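# Move yellow sponge to desk and clear aisle cartons

## Task

Pick up the small yellow sponge from the shelving at the far end of the aisle and set it down on the desk surface directly (resting on a carton does not count). Also shift every empty carton lying on the aisle floor so that each one is entirely outside the aisle. The robot must not tip over or finish leaning, or the task fails, and anything that stays in place only because the robot is holding or pressing it at the end is not counted as done.

## Robot and tools

Robot: TidyBot++, a single-arm mobile manipulator. The base is 0.54 m long, 0.50 m wide and 0.38 m tall and rolls on four powered casters. It carries one seven-joint arm ending in a two-finger gripper. The shoulder sits 0.12 m ahead of the base centre and 0.68 m up. Cameras: base_camera (fixed on the base, looking forward and down) and wrist_camera (fisheye, looks along the hand).

Frames: the base frame has its origin on the floor below the base centre, x forward, y left, z up. hand_pose is reported in this frame and is the point between the finger pads; its z axis runs out along the fingers and the fingers close along its y axis. The odometry frame is the base frame as it was at scene start. base_odometry counts wheel rotation, so slip shows up as travel, and it drifts a few cm and degrees over many moves. Heading is positive to the left, in -3.142 to 3.142. base_tilt is in degrees, positive when leaning forward or right, with about 1 degree of fixed bias.

execute_actions(actions, cameras): actions is a list holding one action, or empty to just fetch state and images. One action may hold base, joints, or both, plus optional speeds; its motions begin together. base takes exactly one key, each a relative offset from where the base last measured itself: translate_m (metres, forward +, -2 to 2), strafe_m (metres, left +, -2 to 2) or rotate_rad (radians, counter-clockwise from above +, -6.3 to 6.3). joints is a dict of absolute targets by name, in radians: joint_1_rad (any angle, whole arm about vertical, positive is clockwise from above, opposite to rotate_rad), joint_2_rad shoulder -2.249 to 2.249, joint_3_rad any angle, joint_4_rad elbow -2.579 to 2.579, joint_5_rad any angle, joint_6_rad wrist -2.099 to 2.099, joint_7_rad any angle (hand pointing down: positive turns counter-clockwise from above; at 1.57 fingers open left/right). gripper_pos is absolute, 0 (open, about 85 mm gap) to 1 (closed, squeezing about 100 N per finger). Any-angle joints take the short way; for bigger turns send steps under half a turn. speeds caps top speed for that action: translate_m and strafe_m 0.05 to 0.5 m/s, rotate_rad 0.1 to 1.57 rad/s (defaults are the maxima). A base move needing more than 8.667 s is refused; an action lasts at most 15 s. Unknown keys or out-of-range values refuse the whole call. cameras: list of base_camera, wrist_camera or all; omitted/null means all, [] none.

Arm geometry, with joint_1_rad 0, joint_3_rad 3.14, joint_5_rad 0 (roughly the start): the arm stays in the base's x-z plane. Tilt from vertical (forward +): upper arm (0.42 m) = joint_2_rad; forearm (0.31 m) = joint_2_rad - joint_4_rad; hand (0.31 m) = joint_2_rad - joint_4_rad - joint_6_rad. Hand offset from shoulder: forward = sum of length*sin(angle), up = sum of length*cos(angle). A downward-pointing hand reaches at most about 0.94 m above the floor, only near the base. Closed fingertips extend about 20 mm past hand_pose.

wait(seconds): 0 to 10 s, commands nothing, returns state and images. zoom_image(camera, region): region [x0, y0, x1, y1] in pixels of that camera's latest image, at most 504x504. read_manual(section) returns licence text only. finished_scene(scene): ends scene 1 or 2 irreversibly and reports success; the next scene's task comes in its result.

Result lines: base_status and joint_status give how each motion ended. done: reached (for the base, wheels turned the full amount, even if slipping or blocked). off_target: stopped away from target and possibly still pushing. contact_stop/time_out: target dropped, holding in place. not_followed / joint command not followed with cause: the arm's targets were withheld for self-collision and may be retried on later actions. For the gripper, done at 1 means empty hand; off_target means something is held. on_its_own lists uncommanded motion. motor_effort is percent of max with peak in brackets. Motor temperatures list one value per arm joint; MOTOR HOT at 60 °C, OVER-TEMPERATURE FAULT at 75 °C, after which keys read limit_stop_at_motor_heat and should be resent. ARM HIT means the arm struck the base or itself. A torque fault freezes the arm and gripper for 10 s and skips the rest of the call. If a call reports a stop, later motion calls in that reply are skipped.

Cautions: joints left out of an action may still push toward old targets. Friction leaves joints slightly off; correct by sending last command + (wanted - read). Do not command a loaded joint to its read angle, as the arm sinks. Don't drive while the arm is snagged above about 0.8 m, and avoid horizontal shoves with a raised hand: the robot can tip. A blocked base keeps pushing. Avoid drops, slams and hard pushes, and don't let objects fall. Objects may occasionally be nudged by outside pushes.

Each tool is called after "Request:" as name([rows], argument=value, ...), one row to a line, values as JSON.

## Session

Request:
execute_actions(actions=[])

Scene clock: 0.00 s.
Motor temperatures (°C, as the motors report them): [34 31 30 29 34 36 39]
base_odometry: x=+0.000 y=+0.000 heading=+0.000 (m, m, rad; odometry frame)
base_tilt: forward=-0.7 right=-0.4 (deg)
base_status: not commanded
joint_positions: joint_1_rad=+0.031 joint_2_rad=-0.317 joint_3_rad=+3.180 joint_4_rad=-2.552 joint_5_rad=+0.033 joint_6_rad=-0.835 joint_7_rad=+1.550 gripper_pos=+0.000
joint_status: not commanded
motor_effort: joint_1_rad=+0 joint_2_rad=+0 joint_3_rad=-1 joint_4_rad=+8 joint_5_rad=+1 joint_6_rad=+0 joint_7_rad=+0 (%)
hand_pose: x=+0.2572 y=-0.0144 z=+0.5774 quat_wxyz=(+0.008, +0.999, -0.034, +0.035) (m; base frame)
pictures: base_camera, wrist_camera
Images, in order (width x height): base_camera 644x364, wrist_camera 644x476.

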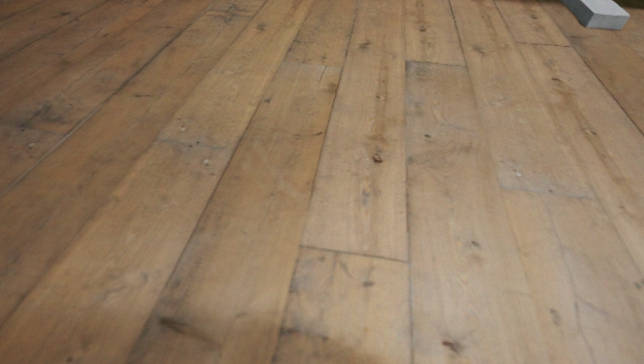

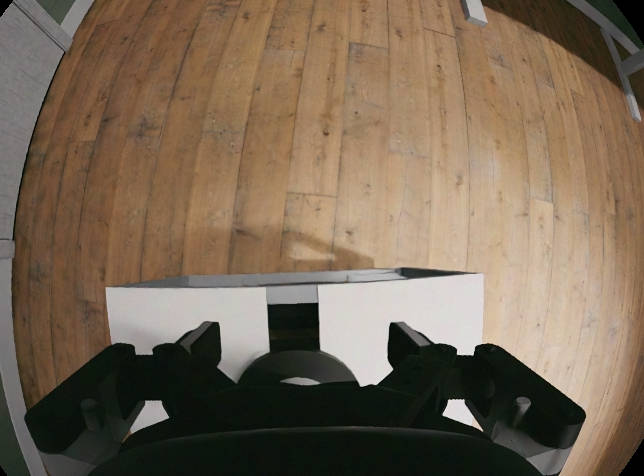

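Request:
execute_actions([
  {"joints":{"joint_2_rad":-0.6,"joint_4_rad":-2.2,"joint_6_rad":-0.3}},
], cameras=["wrist_camera"])

Request:
execute_actions([
  {"joints":{"joint_1_rad":-1.57}},
], cameras=["wrist_camera"])

Request:
execute_actions([
  {"joints":{"joint_1_rad":-3.1}},
], cameras=["wrist_camera"])

Request:
execute_actions([
  {"joints":{"joint_1_rad":-4.7}},
], cameras=["wrist_camera"])

Scene clock: 2.50 s.
Motor temperatures (°C, as the motors report them): [34 31 30 29 34 36 39]
base_odometry: x=+0.000 y=+0.000 heading=+0.000 (m, m, rad; odometry frame)
base_tilt: forward=-0.7 right=-0.4 (deg)
base_status: not commanded
joint_positions: joint_1_rad=+0.031 joint_2_rad=-0.595 joint_3_rad=+3.180 joint_4_rad=-2.212 joint_5_rad=+0.033 joint_6_rad=-0.320 joint_7_rad=+1.550 gripper_pos=+0.000
joint_status: all done
motor_effort: joint_1_rad=+0(0) joint_2_rad=-1(4) joint_3_rad=+0(0) joint_4_rad=+19(20) joint_5_rad=+1(1) joint_6_rad=+9(9) joint_7_rad=+0(0) (%)
hand_pose: x=+0.4870 y=-0.0297 z=+0.9042 quat_wxyz=(+0.016, +0.824, -0.030, +0.566) (m; base frame)
pictures: wrist_camera
camera_calibration (this result's frames):
wrist_camera: T_world_to_cam=[[-0.104498, -0.994457, -0.0116753, 0.0249838], [-0.38122, 0.050896, -0.923082, 1.07362], [0.918559, -0.0920092, -0.384425, 0.0316249], [0, 0, 0, 1]] pos_world=[0.382848, -0.026888, 1.00349]
Images, in order (width x height): wrist_camera 644x476.

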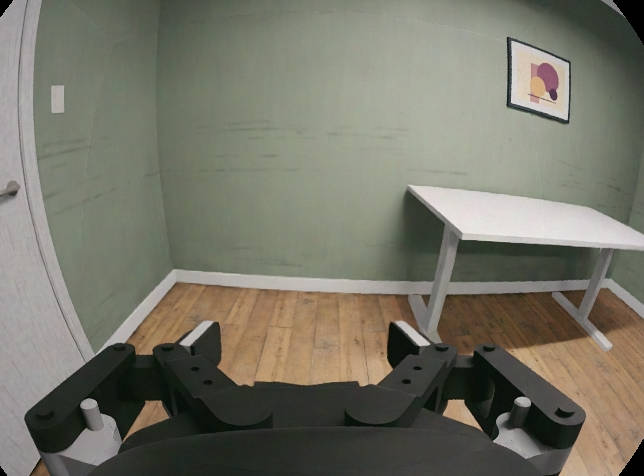

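Scene clock: 5.30 s.
Motor temperatures (°C, as the motors report them): [34 31 30 29 34 36 39]
base_odometry: x=+0.000 y=+0.000 heading=+0.000 (m, m, rad; odometry frame)
base_tilt: forward=-0.7 right=-0.4 (deg)
base_status: not commanded
joint_positions: joint_1_rad=-1.551 joint_2_rad=-0.595 joint_3_rad=+3.180 joint_4_rad=-2.212 joint_5_rad=+0.033 joint_6_rad=-0.320 joint_7_rad=+1.550 gripper_pos=+0.000
joint_status: all done
motor_effort: joint_1_rad=+0(0) joint_2_rad=-1(1) joint_3_rad=+0(0) joint_4_rad=+20(20) joint_5_rad=+1(1) joint_6_rad=+9(9) joint_7_rad=+0(0) (%)
hand_pose: x=+0.1445 y=+0.3683 z=+0.9042 quat_wxyz=(-0.391, +0.601, +0.564, +0.410) (m; base frame)
pictures: wrist_camera
camera_calibration (this result's frames):
wrist_camera: T_world_to_cam=[[0.995585, -0.0931387, -0.0116755, -0.105926], [-0.0465411, -0.381776, -0.923082, 1.0338], [0.0815173, 0.91955, -0.384426, 0.131233], [0, 0, 0, 1]] pos_world=[0.142874, 0.264138, 1.00349]
Images, in order (width x height): wrist_camera 644x476.

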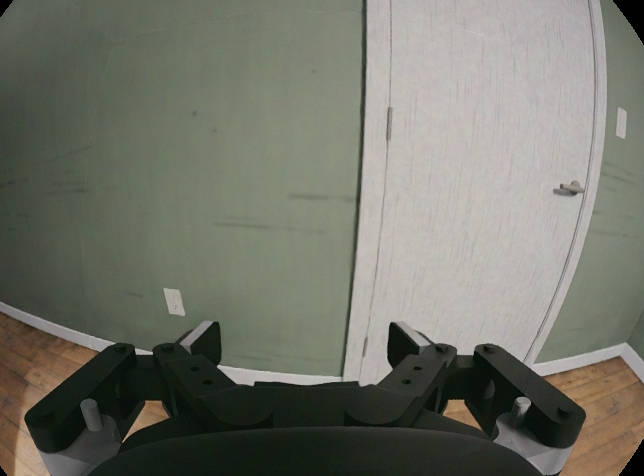

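Scene clock: 8.07 s.
Motor temperatures (°C, as the motors report them): [34 31 30 29 34 36 39]
base_odometry: x=+0.000 y=+0.000 heading=+0.000 (m, m, rad; odometry frame)
base_tilt: forward=-0.7 right=-0.4 (deg)
base_status: not commanded
joint_positions: joint_1_rad=-3.081 joint_2_rad=-0.595 joint_3_rad=+3.180 joint_4_rad=-2.212 joint_5_rad=+0.033 joint_6_rad=-0.320 joint_7_rad=+1.550 gripper_pos=+0.000
joint_status: all done
motor_effort: joint_1_rad=+0(1) joint_2_rad=-1(1) joint_3_rad=+0(0) joint_4_rad=+20(20) joint_5_rad=+1(1) joint_6_rad=+9(9) joint_7_rad=+0(0) (%)
hand_pose: x=-0.2479 y=+0.0405 z=+0.9042 quat_wxyz=(-0.566, +0.043, +0.823, +0.025) (m; base frame)
pictures: wrist_camera
camera_calibration (this result's frames):
wrist_camera: T_world_to_cam=[[0.13372, 0.99095, -0.0116756, -0.00336387], [0.379557, -0.062094, -0.923082, 0.983089], [-0.915453, 0.119003, -0.384426, 0.249873], [0, 0, 0, 1]] pos_world=[-0.143942, 0.0346417, 1.00349]
Images, in order (width x height): wrist_camera 644x476.

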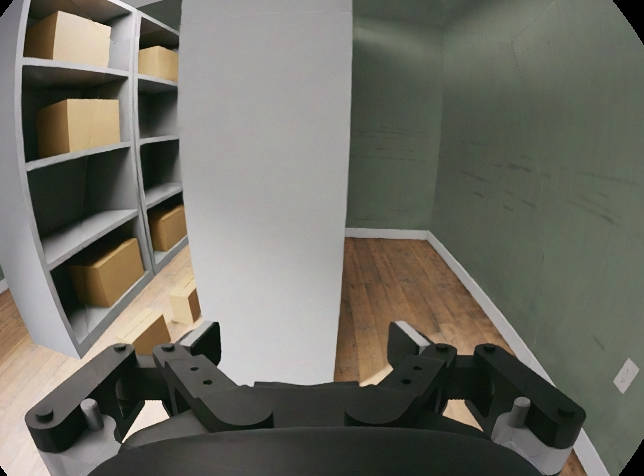

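Scene clock: 10.87 s.
Motor temperatures (°C, as the motors report them): [34 31 30 29 34 36 39]
base_odometry: x=+0.000 y=+0.000 heading=+0.000 (m, m, rad; odometry frame)
base_tilt: forward=-0.6 right=-0.4 (deg)
base_status: not commanded
joint_positions: joint_1_rad=-4.681 joint_2_rad=-0.595 joint_3_rad=+3.180 joint_4_rad=-2.212 joint_5_rad=+0.033 joint_6_rad=-0.320 joint_7_rad=+1.550 gripper_pos=+0.000
joint_status: all done
motor_effort: joint_1_rad=+0(0) joint_2_rad=-1(1) joint_3_rad=+0(0) joint_4_rad=+19(19) joint_5_rad=+1(1) joint_6_rad=+9(9) joint_7_rad=+1(0) (%)
hand_pose: x=+0.0892 y=-0.3680 z=+0.9042 quat_wxyz=(-0.412, -0.561, +0.604, -0.389) (m; base frame)
pictures: wrist_camera
camera_calibration (this result's frames):
wrist_camera: T_world_to_cam=[[-0.994437, 0.104685, -0.0116756, 0.130887], [0.050968, 0.381211, -0.923082, 1.02219], [-0.0921816, -0.918542, -0.384425, 0.151903], [0, 0, 0, 1]] pos_world=[0.0920624, -0.263843, 1.00349]
Images, in order (width x height): wrist_camera 644x476.

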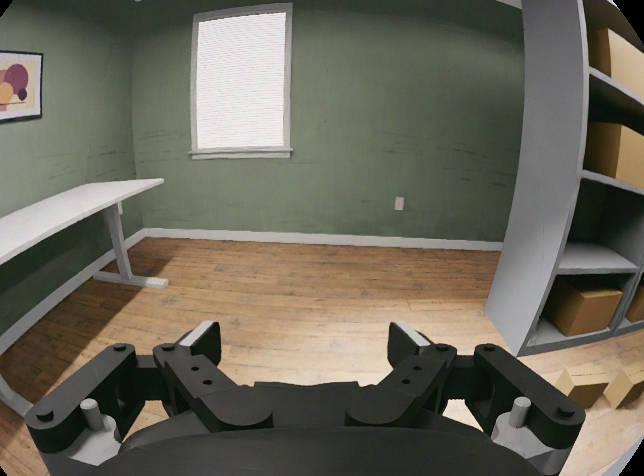

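Request:
execute_actions([
  {"base":{"rotate_rad":3.04},"joints":{"joint_1_rad":-6.283,"joint_3_rad":3.12,"joint_5_rad":-0.02,"joint_6_rad":-0.5}},
], cameras=[])

Request:
execute_actions([
  {"base":{"strafe_m":0.8}},
])

Scene clock: 14.63 s.
Motor temperatures (°C, as the motors report them): [34 31 30 29 34 36 39]
base_odometry: x=+0.000 y=+0.000 heading=+3.040 (m, m, rad; odometry frame)
base_tilt: forward=-0.7 right=-0.4 (deg)
base_status: done
joint_positions: joint_1_rad=-6.267 joint_2_rad=-0.595 joint_3_rad=+3.132 joint_4_rad=-2.212 joint_5_rad=+0.001 joint_6_rad=-0.472 joint_7_rad=+1.550 gripper_pos=+0.000
joint_status: all done
motor_effort: joint_1_rad=+0(1) joint_2_rad=+0(1) joint_3_rad=+0(1) joint_4_rad=+19(19) joint_5_rad=+1(1) joint_6_rad=+9(8) joint_7_rad=+0(1) (%)
hand_pose: x=+0.4674 y=-0.0007 z=+0.8615 quat_wxyz=(+0.001, -0.864, +0.011, -0.503) (m; base frame)
pictures: none
No camera images: the call's "cameras" was empty. Leave "cameras" out to get every camera's image.

Scene clock: 17.60 s.
Motor temperatures (°C, as the motors report them): [34 31 30 29 34 36 39]
base_odometry: x=-0.080 y=-0.796 heading=+3.040 (m, m, rad; odometry frame)
base_tilt: forward=-0.7 right=-0.4 (deg)
base_status: done
joint_positions: joint_1_rad=-6.267 joint_2_rad=-0.595 joint_3_rad=+3.130 joint_4_rad=-2.212 joint_5_rad=+0.001 joint_6_rad=-0.472 joint_7_rad=+1.550 gripper_pos=+0.000
joint_status: not commanded
motor_effort: joint_1_rad=+0(0) joint_2_rad=+0(1) joint_3_rad=+0(2) joint_4_rad=+19(19) joint_5_rad=+1(0) joint_6_rad=+9(9) joint_7_rad=+0(1) (%)
hand_pose: x=+0.4674 y=+0.0001 z=+0.8614 quat_wxyz=(+0.001, -0.865, +0.010, -0.502) (m; base frame)
pictures: base_camera, wrist_camera
camera_calibration (this result's frames):
wrist_camera: T_world_to_cam=[[-0.0532313, -0.998536, -0.00957626, 0.0262857], [-0.518068, 0.0358136, -0.85459, 1.03011], [0.853682, -0.0405297, -0.519216, 0.182332], [0, 0, 0, 1]] pos_world=[0.379413, -0.00325486, 0.975244]
Images, in order (width x height): base_camera 644x364, wrist_camera 644x476.

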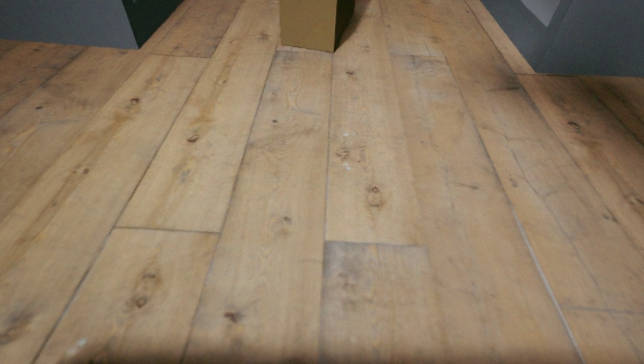

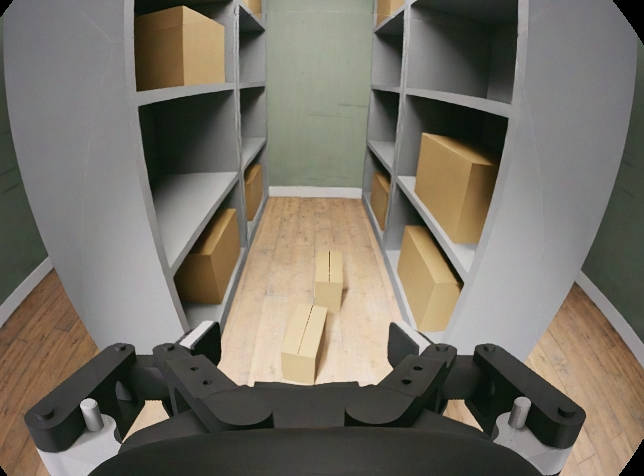

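Request:
execute_actions([
  {"base":{"translate_m":0.6},"joints":{"joint_1_rad":-6.22,"joint_2_rad":1.07,"joint_4_rad":-1.51,"joint_6_rad":-0.56}},
])

Scene clock: 23.20 s.
Motor temperatures (°C, as the motors report them): [34 31 30 29 34 36 39]
base_odometry: x=-0.677 y=-0.736 heading=+3.041 (m, m, rad; odometry frame)
base_tilt: forward=-0.6 right=-0.4 (deg)
base_status: done
joint_positions: joint_1_rad=-6.242 joint_2_rad=+1.068 joint_3_rad=+3.130 joint_4_rad=-1.531 joint_5_rad=+0.001 joint_6_rad=-0.533 joint_7_rad=+1.550 gripper_pos=+0.000
joint_status: all done
motor_effort: joint_1_rad=+0(1) joint_2_rad=-38(41) joint_3_rad=-2(2) joint_4_rad=+7(20) joint_5_rad=+1(0) joint_6_rad=+1(9) joint_7_rad=+1(1) (%)
hand_pose: x=+0.6531 y=-0.0139 z=+0.3043 quat_wxyz=(+0.005, -1.000, +0.028, -0.005) (m; base frame)
pictures: base_camera, wrist_camera
camera_calibration (this result's frames):
wrist_camera: T_world_to_cam=[[-0.0725185, -0.997117, 0.0223494, 0.0197937], [-0.997188, 0.0729122, 0.0173316, 0.698834], [-0.0189111, -0.0210297, -0.9996, 0.450335], [0, 0, 0, 1]] pos_world=[0.70682, -0.0217465, 0.4376]
Images, in order (width x height): base_camera 644x364, wrist_camera 644x476.

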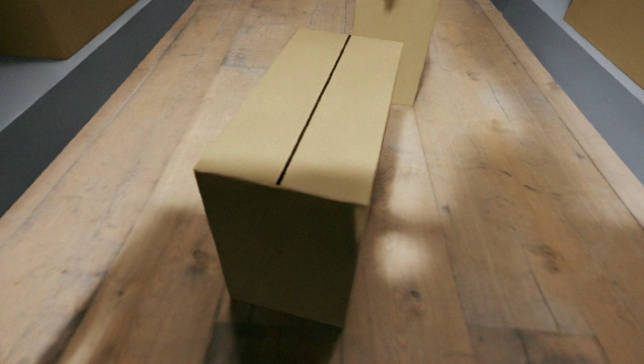

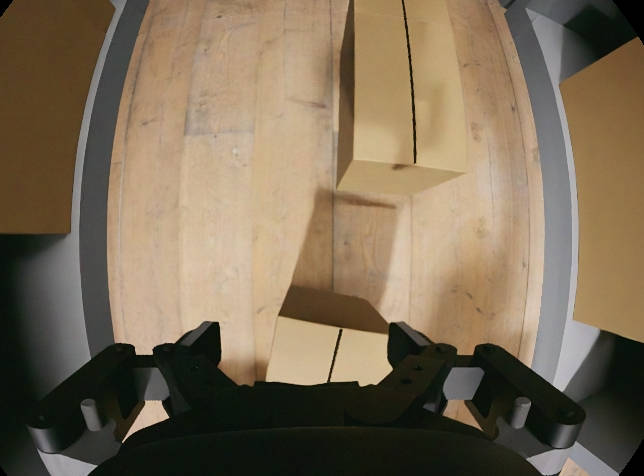

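Request:
execute_actions([
  {"base":{"translate_m":0.05},"joints":{"joint_1_rad":-6.15}},
], cameras=[])

Request:
execute_actions([
  {"joints":{"joint_2_rad":1.524,"joint_4_rad":-1.24,"joint_6_rad":-0.35}},
])

Request:
execute_actions([
  {"base":{"translate_m":-0.4},"speeds":{"translate_m":0.2}},
])

Scene clock: 25.07 s.
Motor temperatures (°C, as the motors report them): [34 31 30 29 34 36 39]
base_odometry: x=-0.727 y=-0.731 heading=+3.041 (m, m, rad; odometry frame)
base_tilt: forward=-0.6 right=-0.4 (deg)
base_status: done
joint_positions: joint_1_rad=-6.159 joint_2_rad=+1.068 joint_3_rad=+3.128 joint_4_rad=-1.521 joint_5_rad=+0.001 joint_6_rad=-0.536 joint_7_rad=+1.550 gripper_pos=+0.000
joint_status: all done
motor_effort: joint_1_rad=+0(3) joint_2_rad=-38(41) joint_3_rad=-2(3) joint_4_rad=+8(9) joint_5_rad=+0(0) joint_6_rad=+1(2) joint_7_rad=+0(1) (%)
hand_pose: x=+0.6550 y=-0.0578 z=+0.3060 quat_wxyz=(+0.005, -0.998, +0.069, -0.009) (m; base frame)
pictures: none
No camera images: the call's "cameras" was empty. Leave "cameras" out to get every camera's image.

Scene clock: 26.93 s.
Motor temperatures (°C, as the motors report them): [34 31 30 29 34 36 39]
base_odometry: x=-0.727 y=-0.731 heading=+3.041 (m, m, rad; odometry frame)
base_tilt: forward=-0.6 right=-0.4 (deg)
base_status: not commanded
joint_positions: joint_1_rad=-6.159 joint_2_rad=+1.524 joint_3_rad=+3.128 joint_4_rad=-1.259 joint_5_rad=+0.001 joint_6_rad=-0.378 joint_7_rad=+1.550 gripper_pos=+0.000
joint_status: all done
motor_effort: joint_1_rad=+0(0) joint_2_rad=-40(43) joint_3_rad=-2(2) joint_4_rad=+5(7) joint_5_rad=+0(1) joint_6_rad=+1(0) joint_7_rad=+0(0) (%)
hand_pose: x=+0.6403 y=-0.0557 z=+0.0958 quat_wxyz=(+0.007, -0.997, +0.072, +0.010) (m; base frame)
pictures: base_camera, wrist_camera
camera_calibration (this result's frames):
wrist_camera: T_world_to_cam=[[-0.159235, -0.98704, 0.0199176, 0.0381996], [-0.985962, 0.160023, 0.0476689, 0.687465], [-0.0502384, -0.0120474, -0.998665, 0.261255], [0, 0, 0, 1]] pos_world=[0.697022, -0.0691586, 0.227375]
Images, in order (width x height): base_camera 644x364, wrist_camera 644x476.

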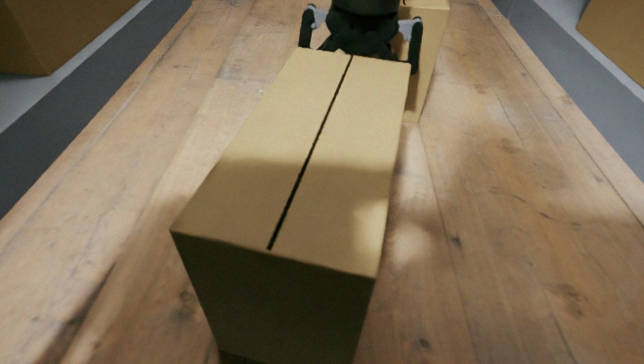

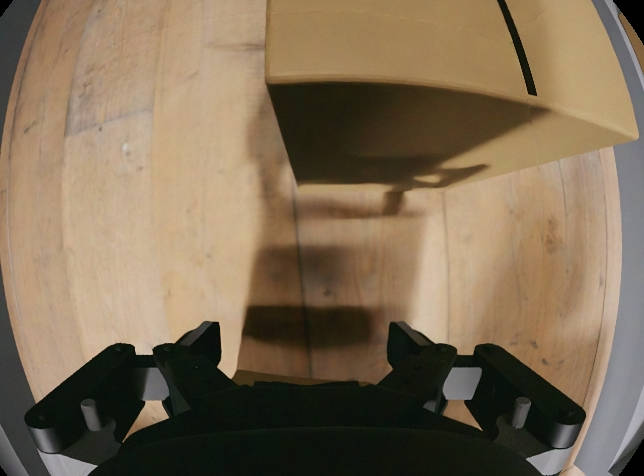

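Scene clock: 29.70 s.
Motor temperatures (°C, as the motors report them): [34 31 30 29 34 36 39]
base_odometry: x=-0.329 y=-0.771 heading=+3.042 (m, m, rad; odometry frame)
base_tilt: forward=-0.7 right=-0.4 (deg)
base_status: done
joint_positions: joint_1_rad=-6.159 joint_2_rad=+1.524 joint_3_rad=+3.128 joint_4_rad=-1.252 joint_5_rad=+0.001 joint_6_rad=-0.373 joint_7_rad=+1.550 gripper_pos=+0.000
joint_status: not commanded
motor_effort: joint_1_rad=+0(2) joint_2_rad=-40(41) joint_3_rad=-2(3) joint_4_rad=+5(7) joint_5_rad=+0(1) joint_6_rad=+1(2) joint_7_rad=+1(0) (%)
hand_pose: x=+0.6457 y=-0.0564 z=+0.0965 quat_wxyz=(+0.007, -0.997, +0.072, +0.004) (m; base frame)
pictures: base_camera, wrist_camera
camera_calibration (this result's frames):
wrist_camera: T_world_to_cam=[[-0.159732, -0.986968, 0.0195083, 0.0386695], [-0.986382, 0.16036, 0.0365436, 0.694259], [-0.0391957, -0.0134055, -0.999142, 0.255069], [0, 0, 0, 1]] pos_world=[0.700979, -0.0697465, 0.228725]
Images, in order (width x height): base_camera 644x364, wrist_camera 644x476.

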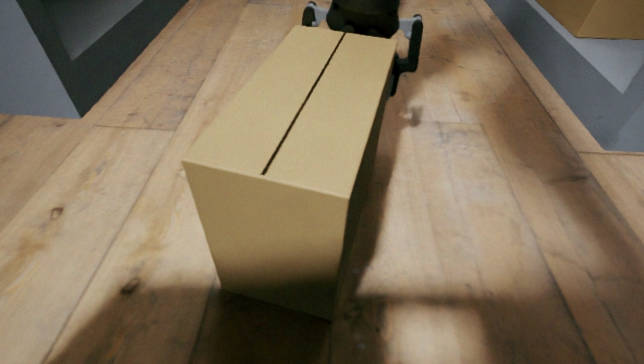

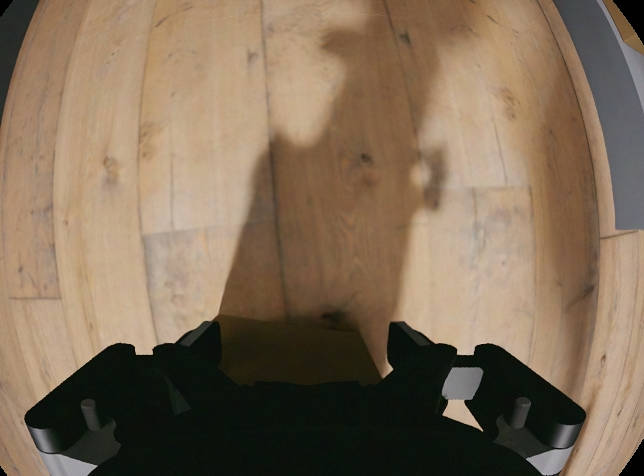

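Request:
execute_actions([
  {"base":{"translate_m":-0.3},"speeds":{"translate_m":0.25}},
], cameras=[])

Request:
execute_actions([
  {"base":{"strafe_m":-0.17}},
], cameras=[])

Request:
execute_actions([
  {"base":{"translate_m":-0.13},"joints":{"joint_7_rad":0.0}},
], cameras=["base_camera"])

Request:
execute_actions([
  {"base":{"strafe_m":0.75},"speeds":{"strafe_m":0.3}},
])

Scene clock: 32.63 s.
Motor temperatures (°C, as the motors report them): [34 31 30 29 34 36 39]
base_odometry: x=-0.030 y=-0.801 heading=+3.042 (m, m, rad; odometry frame)
base_tilt: forward=-0.7 right=-0.4 (deg)
base_status: done
joint_positions: joint_1_rad=-6.159 joint_2_rad=+1.524 joint_3_rad=+3.128 joint_4_rad=-1.249 joint_5_rad=+0.001 joint_6_rad=-0.372 joint_7_rad=+1.550 gripper_pos=+0.000
joint_status: not commanded
motor_effort: joint_1_rad=+0(2) joint_2_rad=-40(42) joint_3_rad=-2(3) joint_4_rad=+5(7) joint_5_rad=+0(1) joint_6_rad=+1(1) joint_7_rad=+0(1) (%)
hand_pose: x=+0.6480 y=-0.0567 z=+0.0969 quat_wxyz=(+0.007, -0.997, +0.072, +0.002) (m; base frame)
pictures: none
No camera images: the call's "cameras" was empty. Leave "cameras" out to get every camera's image.

Scene clock: 34.17 s.
Motor temperatures (°C, as the motors report them): [34 31 30 29 34 36 39]
base_odometry: x=-0.013 y=-0.631 heading=+3.042 (m, m, rad; odometry frame)
base_tilt: forward=-0.6 right=-0.3 (deg)
base_status: done
joint_positions: joint_1_rad=-6.146 joint_2_rad=+1.524 joint_3_rad=+3.127 joint_4_rad=-1.249 joint_5_rad=+0.001 joint_6_rad=-0.372 joint_7_rad=+1.550 gripper_pos=+0.000
joint_status: not commanded
motor_effort: joint_1_rad=+0(5) joint_2_rad=-40(40) joint_3_rad=-2(4) joint_4_rad=+5(6) joint_5_rad=+1(0) joint_6_rad=+1(1) joint_7_rad=+0(0) (%)
hand_pose: x=+0.6474 y=-0.0624 z=+0.0969 quat_wxyz=(+0.007, -0.997, +0.078, +0.002) (m; base frame)
pictures: none
No camera images: the call's "cameras" was empty. Leave "cameras" out to get every camera's image.

Scene clock: 35.93 s.
Motor temperatures (°C, as the motors report them): [34 31 30 29 34 36 39]
base_odometry: x=+0.116 y=-0.644 heading=+3.042 (m, m, rad; odometry frame)
base_tilt: forward=-0.7 right=-0.4 (deg)
base_status: done
joint_positions: joint_1_rad=-6.146 joint_2_rad=+1.525 joint_3_rad=+3.127 joint_4_rad=-1.249 joint_5_rad=+0.001 joint_6_rad=-0.372 joint_7_rad=+0.003 gripper_pos=+0.000
joint_status: all done
motor_effort: joint_1_rad=+0(1) joint_2_rad=-41(42) joint_3_rad=-2(2) joint_4_rad=+5(7) joint_5_rad=+1(1) joint_6_rad=+1(2) joint_7_rad=+0(0) (%)
hand_pose: x=+0.6476 y=-0.0624 z=+0.0968 quat_wxyz=(+0.004, -0.659, +0.752, +0.006) (m; base frame)
pictures: base_camera
Images, in order (width x height): base_camera 644x364.

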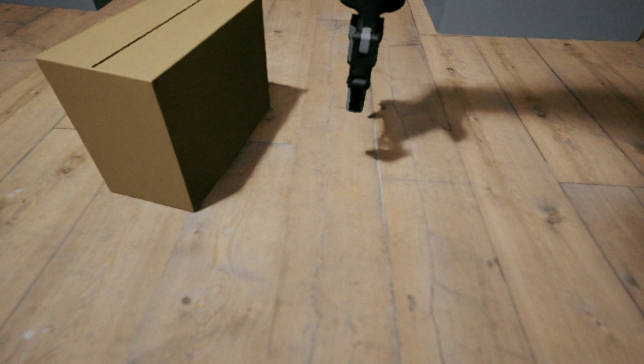

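Scene clock: 39.37 s.
Motor temperatures (°C, as the motors report them): [34 32 30 29 34 36 39]
base_odometry: x=+0.042 y=-1.390 heading=+3.042 (m, m, rad; odometry frame)
base_tilt: forward=-0.6 right=-0.4 (deg)
base_status: done
joint_positions: joint_1_rad=-6.149 joint_2_rad=+1.525 joint_3_rad=+3.127 joint_4_rad=-1.249 joint_5_rad=+0.001 joint_6_rad=-0.371 joint_7_rad=+0.003 gripper_pos=+0.000
joint_status: not commanded
motor_effort: joint_1_rad=+0(5) joint_2_rad=-40(40) joint_3_rad=-2(4) joint_4_rad=+5(6) joint_5_rad=+0(0) joint_6_rad=+1(0) joint_7_rad=+0(1) (%)
hand_pose: x=+0.6478 y=-0.0608 z=+0.0968 quat_wxyz=(+0.004, -0.660, +0.752, +0.006) (m; base frame)
pictures: base_camera, wrist_camera
camera_calibration (this result's frames):
wrist_camera: T_world_to_cam=[[-0.988659, 0.145774, 0.0361128, 0.638937], [0.147244, 0.988205, 0.0420752, 0.0124382], [-0.0295534, 0.0469155, -0.998462, 0.252707], [0, 0, 0, 1]] pos_world=[0.637328, -0.117288, 0.228721]
Images, in order (width x height): base_camera 644x364, wrist_camera 644x476.

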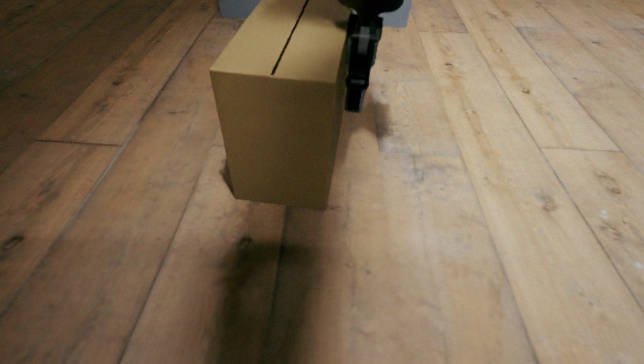

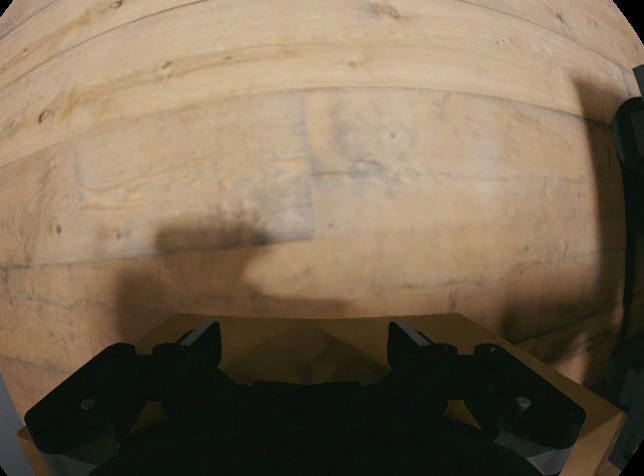

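Request:
execute_actions([
  {"base":{"strafe_m":-0.58},"joints":{"joint_1_rad":-6.26,"joint_2_rad":1.05,"joint_4_rad":-1.53,"joint_6_rad":-0.56,"joint_7_rad":1.6}},
], cameras=[])

Request:
execute_actions([
  {"base":{"rotate_rad":-0.06}},
], cameras=[])

Request:
execute_actions([
  {"base":{"translate_m":1.2}},
])

Scene clock: 43.03 s.
Motor temperatures (°C, as the motors report them): [34 32 30 29 34 36 39]
base_odometry: x=+0.100 y=-0.813 heading=+3.041 (m, m, rad; odometry frame)
base_tilt: forward=-0.7 right=-0.4 (deg)
base_status: done
joint_positions: joint_1_rad=-6.244 joint_2_rad=+1.050 joint_3_rad=+3.126 joint_4_rad=-1.510 joint_5_rad=+0.000 joint_6_rad=-0.533 joint_7_rad=+1.584 gripper_pos=+0.000
joint_status: all done
motor_effort: joint_1_rad=+0(5) joint_2_rad=-38(43) joint_3_rad=-2(4) joint_4_rad=+8(9) joint_5_rad=+1(0) joint_6_rad=+1(1) joint_7_rad=+0(1) (%)
hand_pose: x=+0.6715 y=-0.0109 z=+0.3177 quat_wxyz=(+0.006, -1.000, +0.009, -0.024) (m; base frame)
pictures: none
No camera images: the call's "cameras" was empty. Leave "cameras" out to get every camera's image.

Scene clock: 43.97 s.
Motor temperatures (°C, as the motors report them): [34 32 30 29 34 36 39]
base_odometry: x=+0.100 y=-0.813 heading=+2.981 (m, m, rad; odometry frame)
base_tilt: forward=-0.6 right=-0.4 (deg)
base_status: done
joint_positions: joint_1_rad=-6.250 joint_2_rad=+1.050 joint_3_rad=+3.126 joint_4_rad=-1.510 joint_5_rad=+0.000 joint_6_rad=-0.533 joint_7_rad=+1.584 gripper_pos=+0.000
joint_status: not commanded
motor_effort: joint_1_rad=+0(4) joint_2_rad=-39(39) joint_3_rad=-2(4) joint_4_rad=+8(9) joint_5_rad=+1(0) joint_6_rad=+1(1) joint_7_rad=+0(1) (%)
hand_pose: x=+0.6715 y=-0.0074 z=+0.3177 quat_wxyz=(+0.006, -1.000, +0.006, -0.024) (m; base frame)
pictures: none
No camera images: the call's "cameras" was empty. Leave "cameras" out to get every camera's image.

Scene clock: 47.70 s.
Motor temperatures (°C, as the motors report them): [34 32 30 29 34 36 39]
base_odometry: x=-1.085 y=-0.621 heading=+2.981 (m, m, rad; odometry frame)
base_tilt: forward=-0.6 right=-0.4 (deg)
base_status: done
joint_positions: joint_1_rad=-6.250 joint_2_rad=+1.050 joint_3_rad=+3.126 joint_4_rad=-1.516 joint_5_rad=+0.000 joint_6_rad=-0.537 joint_7_rad=+1.584 gripper_pos=+0.000
joint_status: not commanded
motor_effort: joint_1_rad=+0(2) joint_2_rad=-39(41) joint_3_rad=-2(3) joint_4_rad=+8(10) joint_5_rad=+1(1) joint_6_rad=+2(1) joint_7_rad=+0(1) (%)
hand_pose: x=+0.6670 y=-0.0073 z=+0.3166 quat_wxyz=(+0.006, -1.000, +0.006, -0.020) (m; base frame)
pictures: base_camera, wrist_camera
camera_calibration (this result's frames):
wrist_camera: T_world_to_cam=[[-0.0290824, -0.999407, 0.0184616, -0.000661466], [-0.999518, 0.0288751, -0.0113951, 0.722331], [0.0108552, -0.0187841, -0.999765, 0.443229], [0, 0, 0, 1]] pos_world=[0.717152, -0.0131928, 0.451368]
Images, in order (width x height): base_camera 644x364, wrist_camera 644x476.

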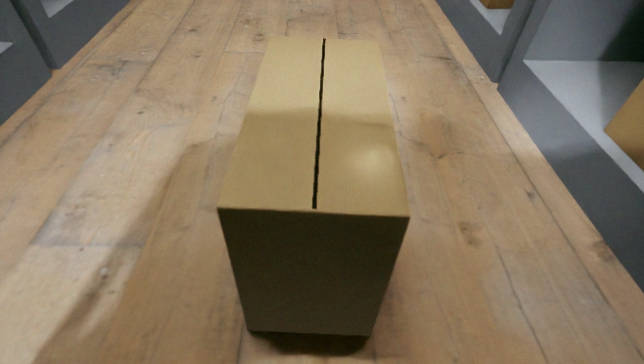

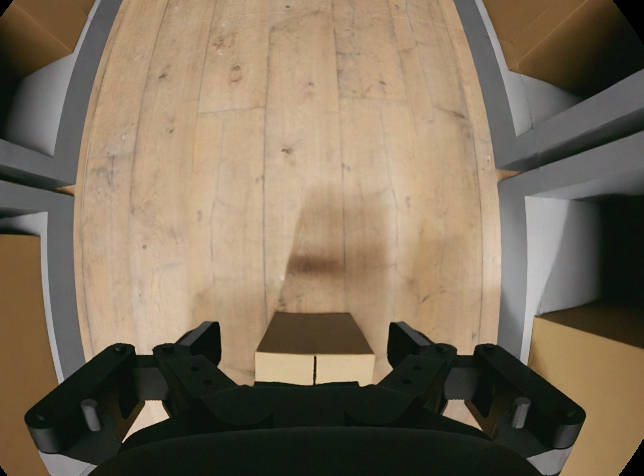

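Aligned. Far face is around x=0.61.

Request:
execute_actions([
  {"base":{"translate_m":0.05},"joints":{"joint_1_rad":-6.215}},
], cameras=[])

Request:
execute_actions([
  {"joints":{"joint_2_rad":1.524,"joint_4_rad":-1.24,"joint_6_rad":-0.35}},
], cameras=["base_camera"])

Request:
execute_actions([
  {"base":{"translate_m":-1.1},"speeds":{"translate_m":0.3}},
], cameras=["base_camera"])

Scene clock: 49.27 s.
Motor temperatures (°C, as the motors report them): [34 32 30 29 34 36 39]
base_odometry: x=-1.135 y=-0.612 heading=+2.981 (m, m, rad; odometry frame)
base_tilt: forward=-0.6 right=-0.4 (deg)
base_status: done
joint_positions: joint_1_rad=-6.227 joint_2_rad=+1.050 joint_3_rad=+3.126 joint_4_rad=-1.518 joint_5_rad=+0.000 joint_6_rad=-0.537 joint_7_rad=+1.584 gripper_pos=+0.000
joint_status: all done
motor_effort: joint_1_rad=+0(2) joint_2_rad=-38(40) joint_3_rad=-2(3) joint_4_rad=+8(10) joint_5_rad=+1(0) joint_6_rad=+0(2) joint_7_rad=+0(0) (%)
hand_pose: x=+0.6653 y=-0.0198 z=+0.3162 quat_wxyz=(+0.006, -1.000, +0.017, -0.018) (m; base frame)
pictures: none
No camera images: the call's "cameras" was empty. Leave "cameras" out to get every camera's image.

Scene clock: 51.07 s.
Motor temperatures (°C, as the motors report them): [34 32 30 29 34 36 39]
base_odometry: x=-1.135 y=-0.612 heading=+2.981 (m, m, rad; odometry frame)
base_tilt: forward=-0.6 right=-0.4 (deg)
base_status: not commanded
joint_positions: joint_1_rad=-6.227 joint_2_rad=+1.524 joint_3_rad=+3.126 joint_4_rad=-1.260 joint_5_rad=+0.000 joint_6_rad=-0.378 joint_7_rad=+1.584 gripper_pos=+0.000
joint_status: all done
motor_effort: joint_1_rad=+0(0) joint_2_rad=-40(43) joint_3_rad=-2(2) joint_4_rad=+5(8) joint_5_rad=+0(1) joint_6_rad=+1(1) joint_7_rad=+0(0) (%)
hand_pose: x=+0.6430 y=-0.0182 z=+0.0960 quat_wxyz=(+0.008, -1.000, +0.021, +0.010) (m; base frame)
pictures: base_camera
Images, in order (width x height): base_camera 644x364.

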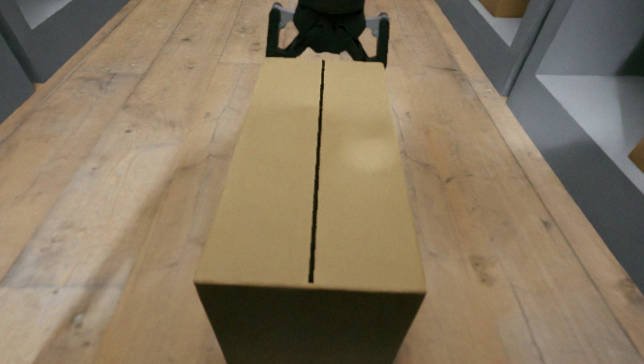

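Scene clock: 55.73 s.
Motor temperatures (°C, as the motors report them): [34 32 30 29 34 36 39]
base_odometry: x=-0.049 y=-0.789 heading=+2.980 (m, m, rad; odometry frame)
base_tilt: forward=-0.6 right=-0.4 (deg)
base_status: done
joint_positions: joint_1_rad=-6.227 joint_2_rad=+1.524 joint_3_rad=+3.126 joint_4_rad=-1.247 joint_5_rad=+0.000 joint_6_rad=-0.373 joint_7_rad=+1.584 gripper_pos=+0.000
joint_status: not commanded
motor_effort: joint_1_rad=+0(2) joint_2_rad=-41(42) joint_3_rad=-2(3) joint_4_rad=+5(7) joint_5_rad=+1(1) joint_6_rad=+1(1) joint_7_rad=+0(0) (%)
hand_pose: x=+0.6520 y=-0.0192 z=+0.0975 quat_wxyz=(+0.008, -1.000, +0.021, +0.001) (m; base frame)
pictures: base_camera
Images, in order (width x height): base_camera 644x364.

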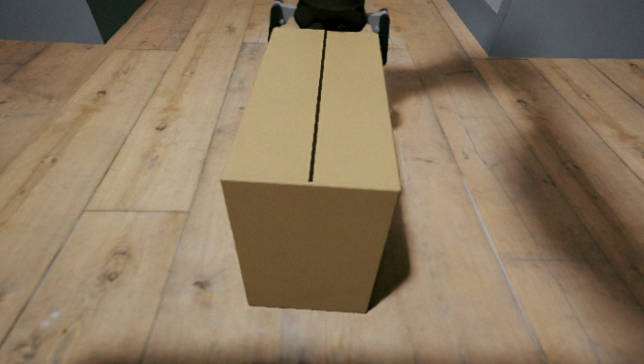

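Push this one to the right.

Request:
execute_actions([
  {"base":{"strafe_m":0.19}},
], cameras=[])

Request:
execute_actions([
  {"base":{"translate_m":-0.14},"joints":{"joint_7_rad":3.2}},
], cameras=["base_camera"])

Request:
execute_actions([
  {"base":{"strafe_m":-0.65},"speeds":{"strafe_m":0.3}},
], cameras=["base_camera"])

Request:
execute_actions([
  {"base":{"strafe_m":0.53},"joints":{"joint_1_rad":-6.3,"joint_2_rad":-0.6,"joint_4_rad":-2.2,"joint_6_rad":-0.2,"joint_7_rad":1.56}},
], cameras=[])

Request:
execute_actions([
  {"base":{"translate_m":1.6}},
])

Scene clock: 58.83 s.
Motor temperatures (°C, as the motors report them): [34 32 30 29 34 36 39]
base_odometry: x=-0.079 y=-0.977 heading=+2.980 (m, m, rad; odometry frame)
base_tilt: forward=-0.7 right=-0.4 (deg)
base_status: done
joint_positions: joint_1_rad=-6.224 joint_2_rad=+1.524 joint_3_rad=+3.123 joint_4_rad=-1.247 joint_5_rad=+0.000 joint_6_rad=-0.373 joint_7_rad=+1.584 gripper_pos=+0.000
joint_status: not commanded
motor_effort: joint_1_rad=+0(4) joint_2_rad=-40(41) joint_3_rad=-2(4) joint_4_rad=+6(6) joint_5_rad=+0(0) joint_6_rad=+0(1) joint_7_rad=+0(1) (%)
hand_pose: x=+0.6521 y=-0.0193 z=+0.0975 quat_wxyz=(+0.009, -1.000, +0.022, +0.001) (m; base frame)
pictures: none
No camera images: the call's "cameras" was empty. Leave "cameras" out to get every camera's image.

Scene clock: 60.63 s.
Motor temperatures (°C, as the motors report them): [34 33 30 29 34 36 39]
base_odometry: x=+0.059 y=-1.000 heading=+2.981 (m, m, rad; odometry frame)
base_tilt: forward=-0.7 right=-0.4 (deg)
base_status: done
joint_positions: joint_1_rad=-6.224 joint_2_rad=+1.525 joint_3_rad=+3.123 joint_4_rad=-1.247 joint_5_rad=+0.000 joint_6_rad=-0.372 joint_7_rad=+3.197 gripper_pos=+0.000
joint_status: all done
motor_effort: joint_1_rad=+0(1) joint_2_rad=-40(42) joint_3_rad=-2(2) joint_4_rad=+5(7) joint_5_rad=+0(0) joint_6_rad=+0(2) joint_7_rad=+1(0) (%)
hand_pose: x=+0.6521 y=-0.0193 z=+0.0972 quat_wxyz=(+0.007, -0.708, -0.706, -0.006) (m; base frame)
pictures: base_camera
Images, in order (width x height): base_camera 644x364.

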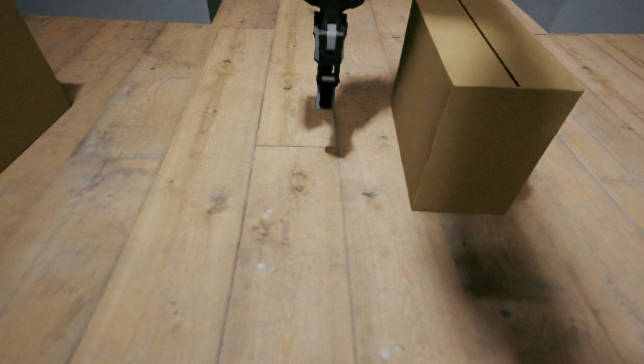

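Scene clock: 63.73 s.
Motor temperatures (°C, as the motors report them): [34 33 30 29 34 36 39]
base_odometry: x=+0.164 y=-0.358 heading=+2.980 (m, m, rad; odometry frame)
base_tilt: forward=-0.6 right=-0.4 (deg)
base_status: done
joint_positions: joint_1_rad=-6.218 joint_2_rad=+1.525 joint_3_rad=+3.123 joint_4_rad=-1.247 joint_5_rad=+0.000 joint_6_rad=-0.372 joint_7_rad=+3.197 gripper_pos=+0.000
joint_status: not commanded
motor_effort: joint_1_rad=+0(4) joint_2_rad=-41(40) joint_3_rad=-2(4) joint_4_rad=+5(6) joint_5_rad=+1(0) joint_6_rad=+1(1) joint_7_rad=+0(1) (%)
hand_pose: x=+0.6520 y=-0.0221 z=+0.0972 quat_wxyz=(+0.007, -0.710, -0.704, -0.006) (m; base frame)
pictures: base_camera
Images, in order (width x height): base_camera 644x364.

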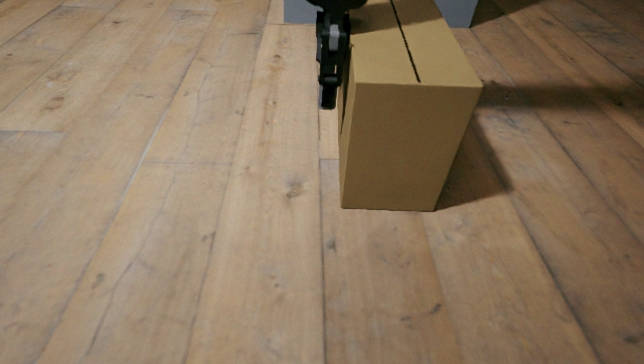

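Scene clock: 66.93 s.
Motor temperatures (°C, as the motors report them): [34 33 30 29 34 36 39]
base_odometry: x=+0.079 y=-0.881 heading=+2.981 (m, m, rad; odometry frame)
base_tilt: forward=-0.7 right=-0.4 (deg)
base_status: done
joint_positions: joint_1_rad=-6.277 joint_2_rad=-0.595 joint_3_rad=+3.122 joint_4_rad=-2.179 joint_5_rad=+0.000 joint_6_rad=-0.228 joint_7_rad=+1.584 gripper_pos=+0.000
joint_status: all done
motor_effort: joint_1_rad=+0(4) joint_2_rad=+0(44) joint_3_rad=+0(4) joint_4_rad=+20(20) joint_5_rad=+1(0) joint_6_rad=+9(9) joint_7_rad=+1(1) (%)
hand_pose: x=+0.4995 y=+0.0082 z=+0.9511 quat_wxyz=(-0.005, -0.787, -0.012, -0.616) (m; base frame)
pictures: none
No camera images: the call's "cameras" was empty. Leave "cameras" out to get every camera's image.

Scene clock: 71.50 s.
Motor temperatures (°C, as the motors report them): [34 33 30 29 34 36 39]
base_odometry: x=-1.501 y=-0.625 heading=+2.981 (m, m, rad; odometry frame)
base_tilt: forward=-0.7 right=-0.4 (deg)
base_status: done
joint_positions: joint_1_rad=-6.278 joint_2_rad=-0.597 joint_3_rad=+3.122 joint_4_rad=-2.182 joint_5_rad=+0.000 joint_6_rad=-0.225 joint_7_rad=+1.584 gripper_pos=+0.000
joint_status: not commanded
motor_effort: joint_1_rad=+0(0) joint_2_rad=-1(3) joint_3_rad=+0(1) joint_4_rad=+20(20) joint_5_rad=+1(1) joint_6_rad=+10(10) joint_7_rad=+0(1) (%)
hand_pose: x=+0.4990 y=+0.0085 z=+0.9514 quat_wxyz=(-0.005, -0.786, -0.013, -0.618) (m; base frame)
pictures: base_camera, wrist_camera
camera_calibration (this result's frames):
wrist_camera: T_world_to_cam=[[-0.0212478, -0.999661, 0.0150197, -0.00209008], [-0.263262, -0.00889853, -0.964683, 1.10106], [0.96449, -0.0244515, -0.262984, -0.0968289], [0, 0, 0, 1]] pos_world=[0.383213, 0.00534082, 1.03674]
Images, in order (width x height): base_camera 644x364, wrist_camera 644x476.

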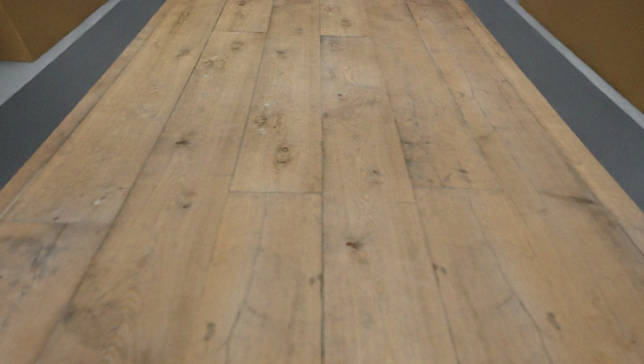

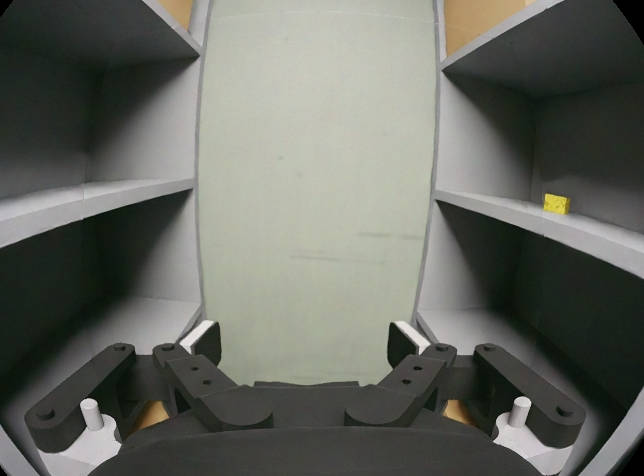

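Request:
execute_actions([
  {"base":{"translate_m":0.74},"joints":{"joint_4_rad":-1.88,"joint_6_rad":-0.52}},
], cameras=[])

Request:
execute_actions([
  {"joints":{"joint_1_rad":-4.69}},
], cameras=["wrist_camera"])

Scene clock: 75.30 s.
Motor temperatures (°C, as the motors report them): [34 33 30 29 34 36 39]
base_odometry: x=-2.231 y=-0.507 heading=+2.981 (m, m, rad; odometry frame)
base_tilt: forward=-0.7 right=-0.4 (deg)
base_status: done
joint_positions: joint_1_rad=-6.278 joint_2_rad=-0.598 joint_3_rad=+3.122 joint_4_rad=-1.895 joint_5_rad=+0.000 joint_6_rad=-0.495 joint_7_rad=+1.584 gripper_pos=+0.000
joint_status: all done
motor_effort: joint_1_rad=+0(0) joint_2_rad=+0(2) joint_3_rad=+0(1) joint_4_rad=+18(21) joint_5_rad=+1(1) joint_6_rad=+10(10) joint_7_rad=+1(0) (%)
hand_pose: x=+0.4882 y=+0.0094 z=+1.0460 quat_wxyz=(-0.005, -0.781, -0.013, -0.625) (m; base frame)
pictures: none
No camera images: the call's "cameras" was empty. Leave "cameras" out to get every camera's image.

Scene clock: 78.13 s.
Motor temperatures (°C, as the motors report them): [34 33 30 29 34 36 39]
base_odometry: x=-2.231 y=-0.507 heading=+2.981 (m, m, rad; odometry frame)
base_tilt: forward=-0.7 right=-0.4 (deg)
base_status: not commanded
joint_positions: joint_1_rad=-4.709 joint_2_rad=-0.598 joint_3_rad=+3.122 joint_4_rad=-1.895 joint_5_rad=+0.000 joint_6_rad=-0.495 joint_7_rad=+1.584 gripper_pos=+0.000
joint_status: all done
motor_effort: joint_1_rad=+0(0) joint_2_rad=+0(1) joint_3_rad=+0(1) joint_4_rad=+19(20) joint_5_rad=+1(1) joint_6_rad=+10(10) joint_7_rad=+0(0) (%)
hand_pose: x=+0.1291 y=-0.3692 z=+1.0460 quat_wxyz=(-0.445, -0.562, +0.543, -0.439) (m; base frame)
pictures: wrist_camera
camera_calibration (this result's frames):
wrist_camera: T_world_to_cam=[[-0.999706, 0.0194399, 0.0144573, 0.114242], [-0.00923368, 0.245968, -0.969234, 1.15764], [-0.0223978, -0.969083, -0.245716, 0.036203], [0, 0, 0, 1]] pos_world=[0.125709, -0.25188, 1.12927]
Images, in order (width x height): wrist_camera 644x476.

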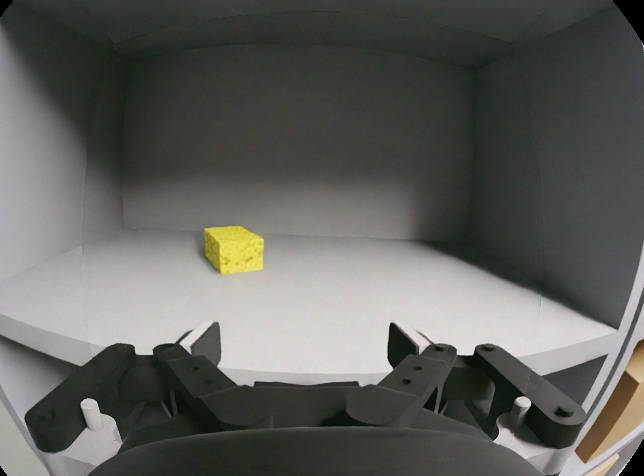

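Request:
execute_actions([
  {"base":{"translate_m":-0.12},"joints":{"joint_1_rad":-5.09}},
], cameras=[])

Request:
execute_actions([
  {"base":{"strafe_m":-0.1},"joints":{"joint_2_rad":-0.385,"joint_4_rad":-1.81,"joint_6_rad":-0.34}},
], cameras=["wrist_camera"])

Scene clock: 81.03 s.
Motor temperatures (°C, as the motors report them): [34 33 30 29 34 36 39]
base_odometry: x=-2.113 y=-0.526 heading=+2.981 (m, m, rad; odometry frame)
base_tilt: forward=-0.7 right=-0.4 (deg)
base_status: done
joint_positions: joint_1_rad=-5.071 joint_2_rad=-0.598 joint_3_rad=+3.122 joint_4_rad=-1.894 joint_5_rad=+0.000 joint_6_rad=-0.496 joint_7_rad=+1.584 gripper_pos=+0.000
joint_status: all done
motor_effort: joint_1_rad=+0(0) joint_2_rad=+0(1) joint_3_rad=+1(2) joint_4_rad=+19(20) joint_5_rad=+1(1) joint_6_rad=+10(10) joint_7_rad=+1(0) (%)
hand_pose: x=+0.2593 y=-0.3415 z=+1.0460 quat_wxyz=(-0.358, -0.650, +0.433, -0.511) (m; base frame)
pictures: none
No camera images: the call's "cameras" was empty. Leave "cameras" out to get every camera's image.

Scene clock: 82.53 s.
Motor temperatures (°C, as the motors report them): [34 33 30 29 34 36 39]
base_odometry: x=-2.096 y=-0.427 heading=+2.981 (m, m, rad; odometry frame)
base_tilt: forward=-0.7 right=-0.4 (deg)
base_status: done
joint_positions: joint_1_rad=-5.072 joint_2_rad=-0.380 joint_3_rad=+3.122 joint_4_rad=-1.829 joint_5_rad=+0.000 joint_6_rad=-0.367 joint_7_rad=+1.584 gripper_pos=+0.000
joint_status: all done
motor_effort: joint_1_rad=+0(0) joint_2_rad=-7(12) joint_3_rad=+0(1) joint_4_rad=+19(21) joint_5_rad=+1(1) joint_6_rad=+10(10) joint_7_rad=+0(1) (%)
hand_pose: x=+0.2914 y=-0.4240 z=+1.0350 quat_wxyz=(-0.351, -0.656, +0.437, -0.505) (m; base frame)
pictures: wrist_camera
camera_calibration (this result's frames):
wrist_camera: T_world_to_cam=[[-0.940894, -0.338513, 0.0113102, 0.112043], [-0.10142, 0.249722, -0.962992, 1.1839], [0.32316, -0.90722, -0.269294, -0.0660798], [0, 0, 0, 1]] pos_world=[0.246847, -0.317668, 1.12103]
Images, in order (width x height): wrist_camera 644x476.

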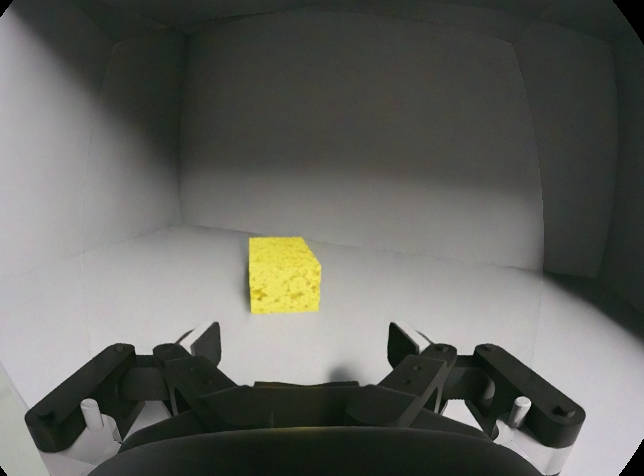

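Request:
execute_actions([
  {"base":{"translate_m":-0.098},"joints":{"joint_1_rad":-5.26,"joint_2_rad":-0.085,"joint_4_rad":-1.655,"joint_6_rad":-0.175}},
], cameras=["wrist_camera"])

Scene clock: 84.87 s.
Motor temperatures (°C, as the motors report them): [34 33 30 29 34 36 39]
base_odometry: x=-2.000 y=-0.443 heading=+2.981 (m, m, rad; odometry frame)
base_tilt: forward=-0.7 right=-0.3 (deg)
base_status: done
joint_positions: joint_1_rad=-5.241 joint_2_rad=-0.083 joint_3_rad=+3.122 joint_4_rad=-1.676 joint_5_rad=+0.000 joint_6_rad=-0.203 joint_7_rad=+1.584 gripper_pos=+0.000
joint_status: all done
motor_effort: joint_1_rad=+0(1) joint_2_rad=-17(20) joint_3_rad=-1(2) joint_4_rad=+20(21) joint_5_rad=+1(1) joint_6_rad=+10(10) joint_7_rad=+0(0) (%)
hand_pose: x=+0.4240 y=-0.4963 z=+1.0247 quat_wxyz=(-0.309, -0.685, +0.378, -0.541) (m; base frame)
pictures: wrist_camera
camera_calibration (this result's frames):
wrist_camera: T_world_to_cam=[[-0.870068, -0.492907, 0.00484406, 0.112403], [-0.127229, 0.215065, -0.968277, 1.20463], [0.476229, -0.843083, -0.249833, -0.230346], [0, 0, 0, 1]] pos_world=[0.360759, -0.397869, 1.10832]
Images, in order (width x height): wrist_camera 644x476.

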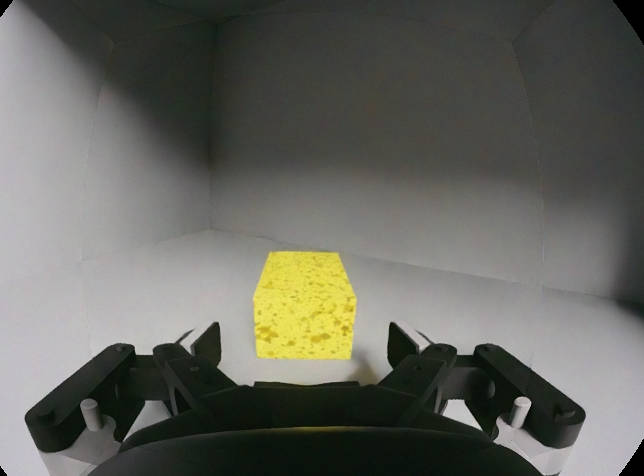

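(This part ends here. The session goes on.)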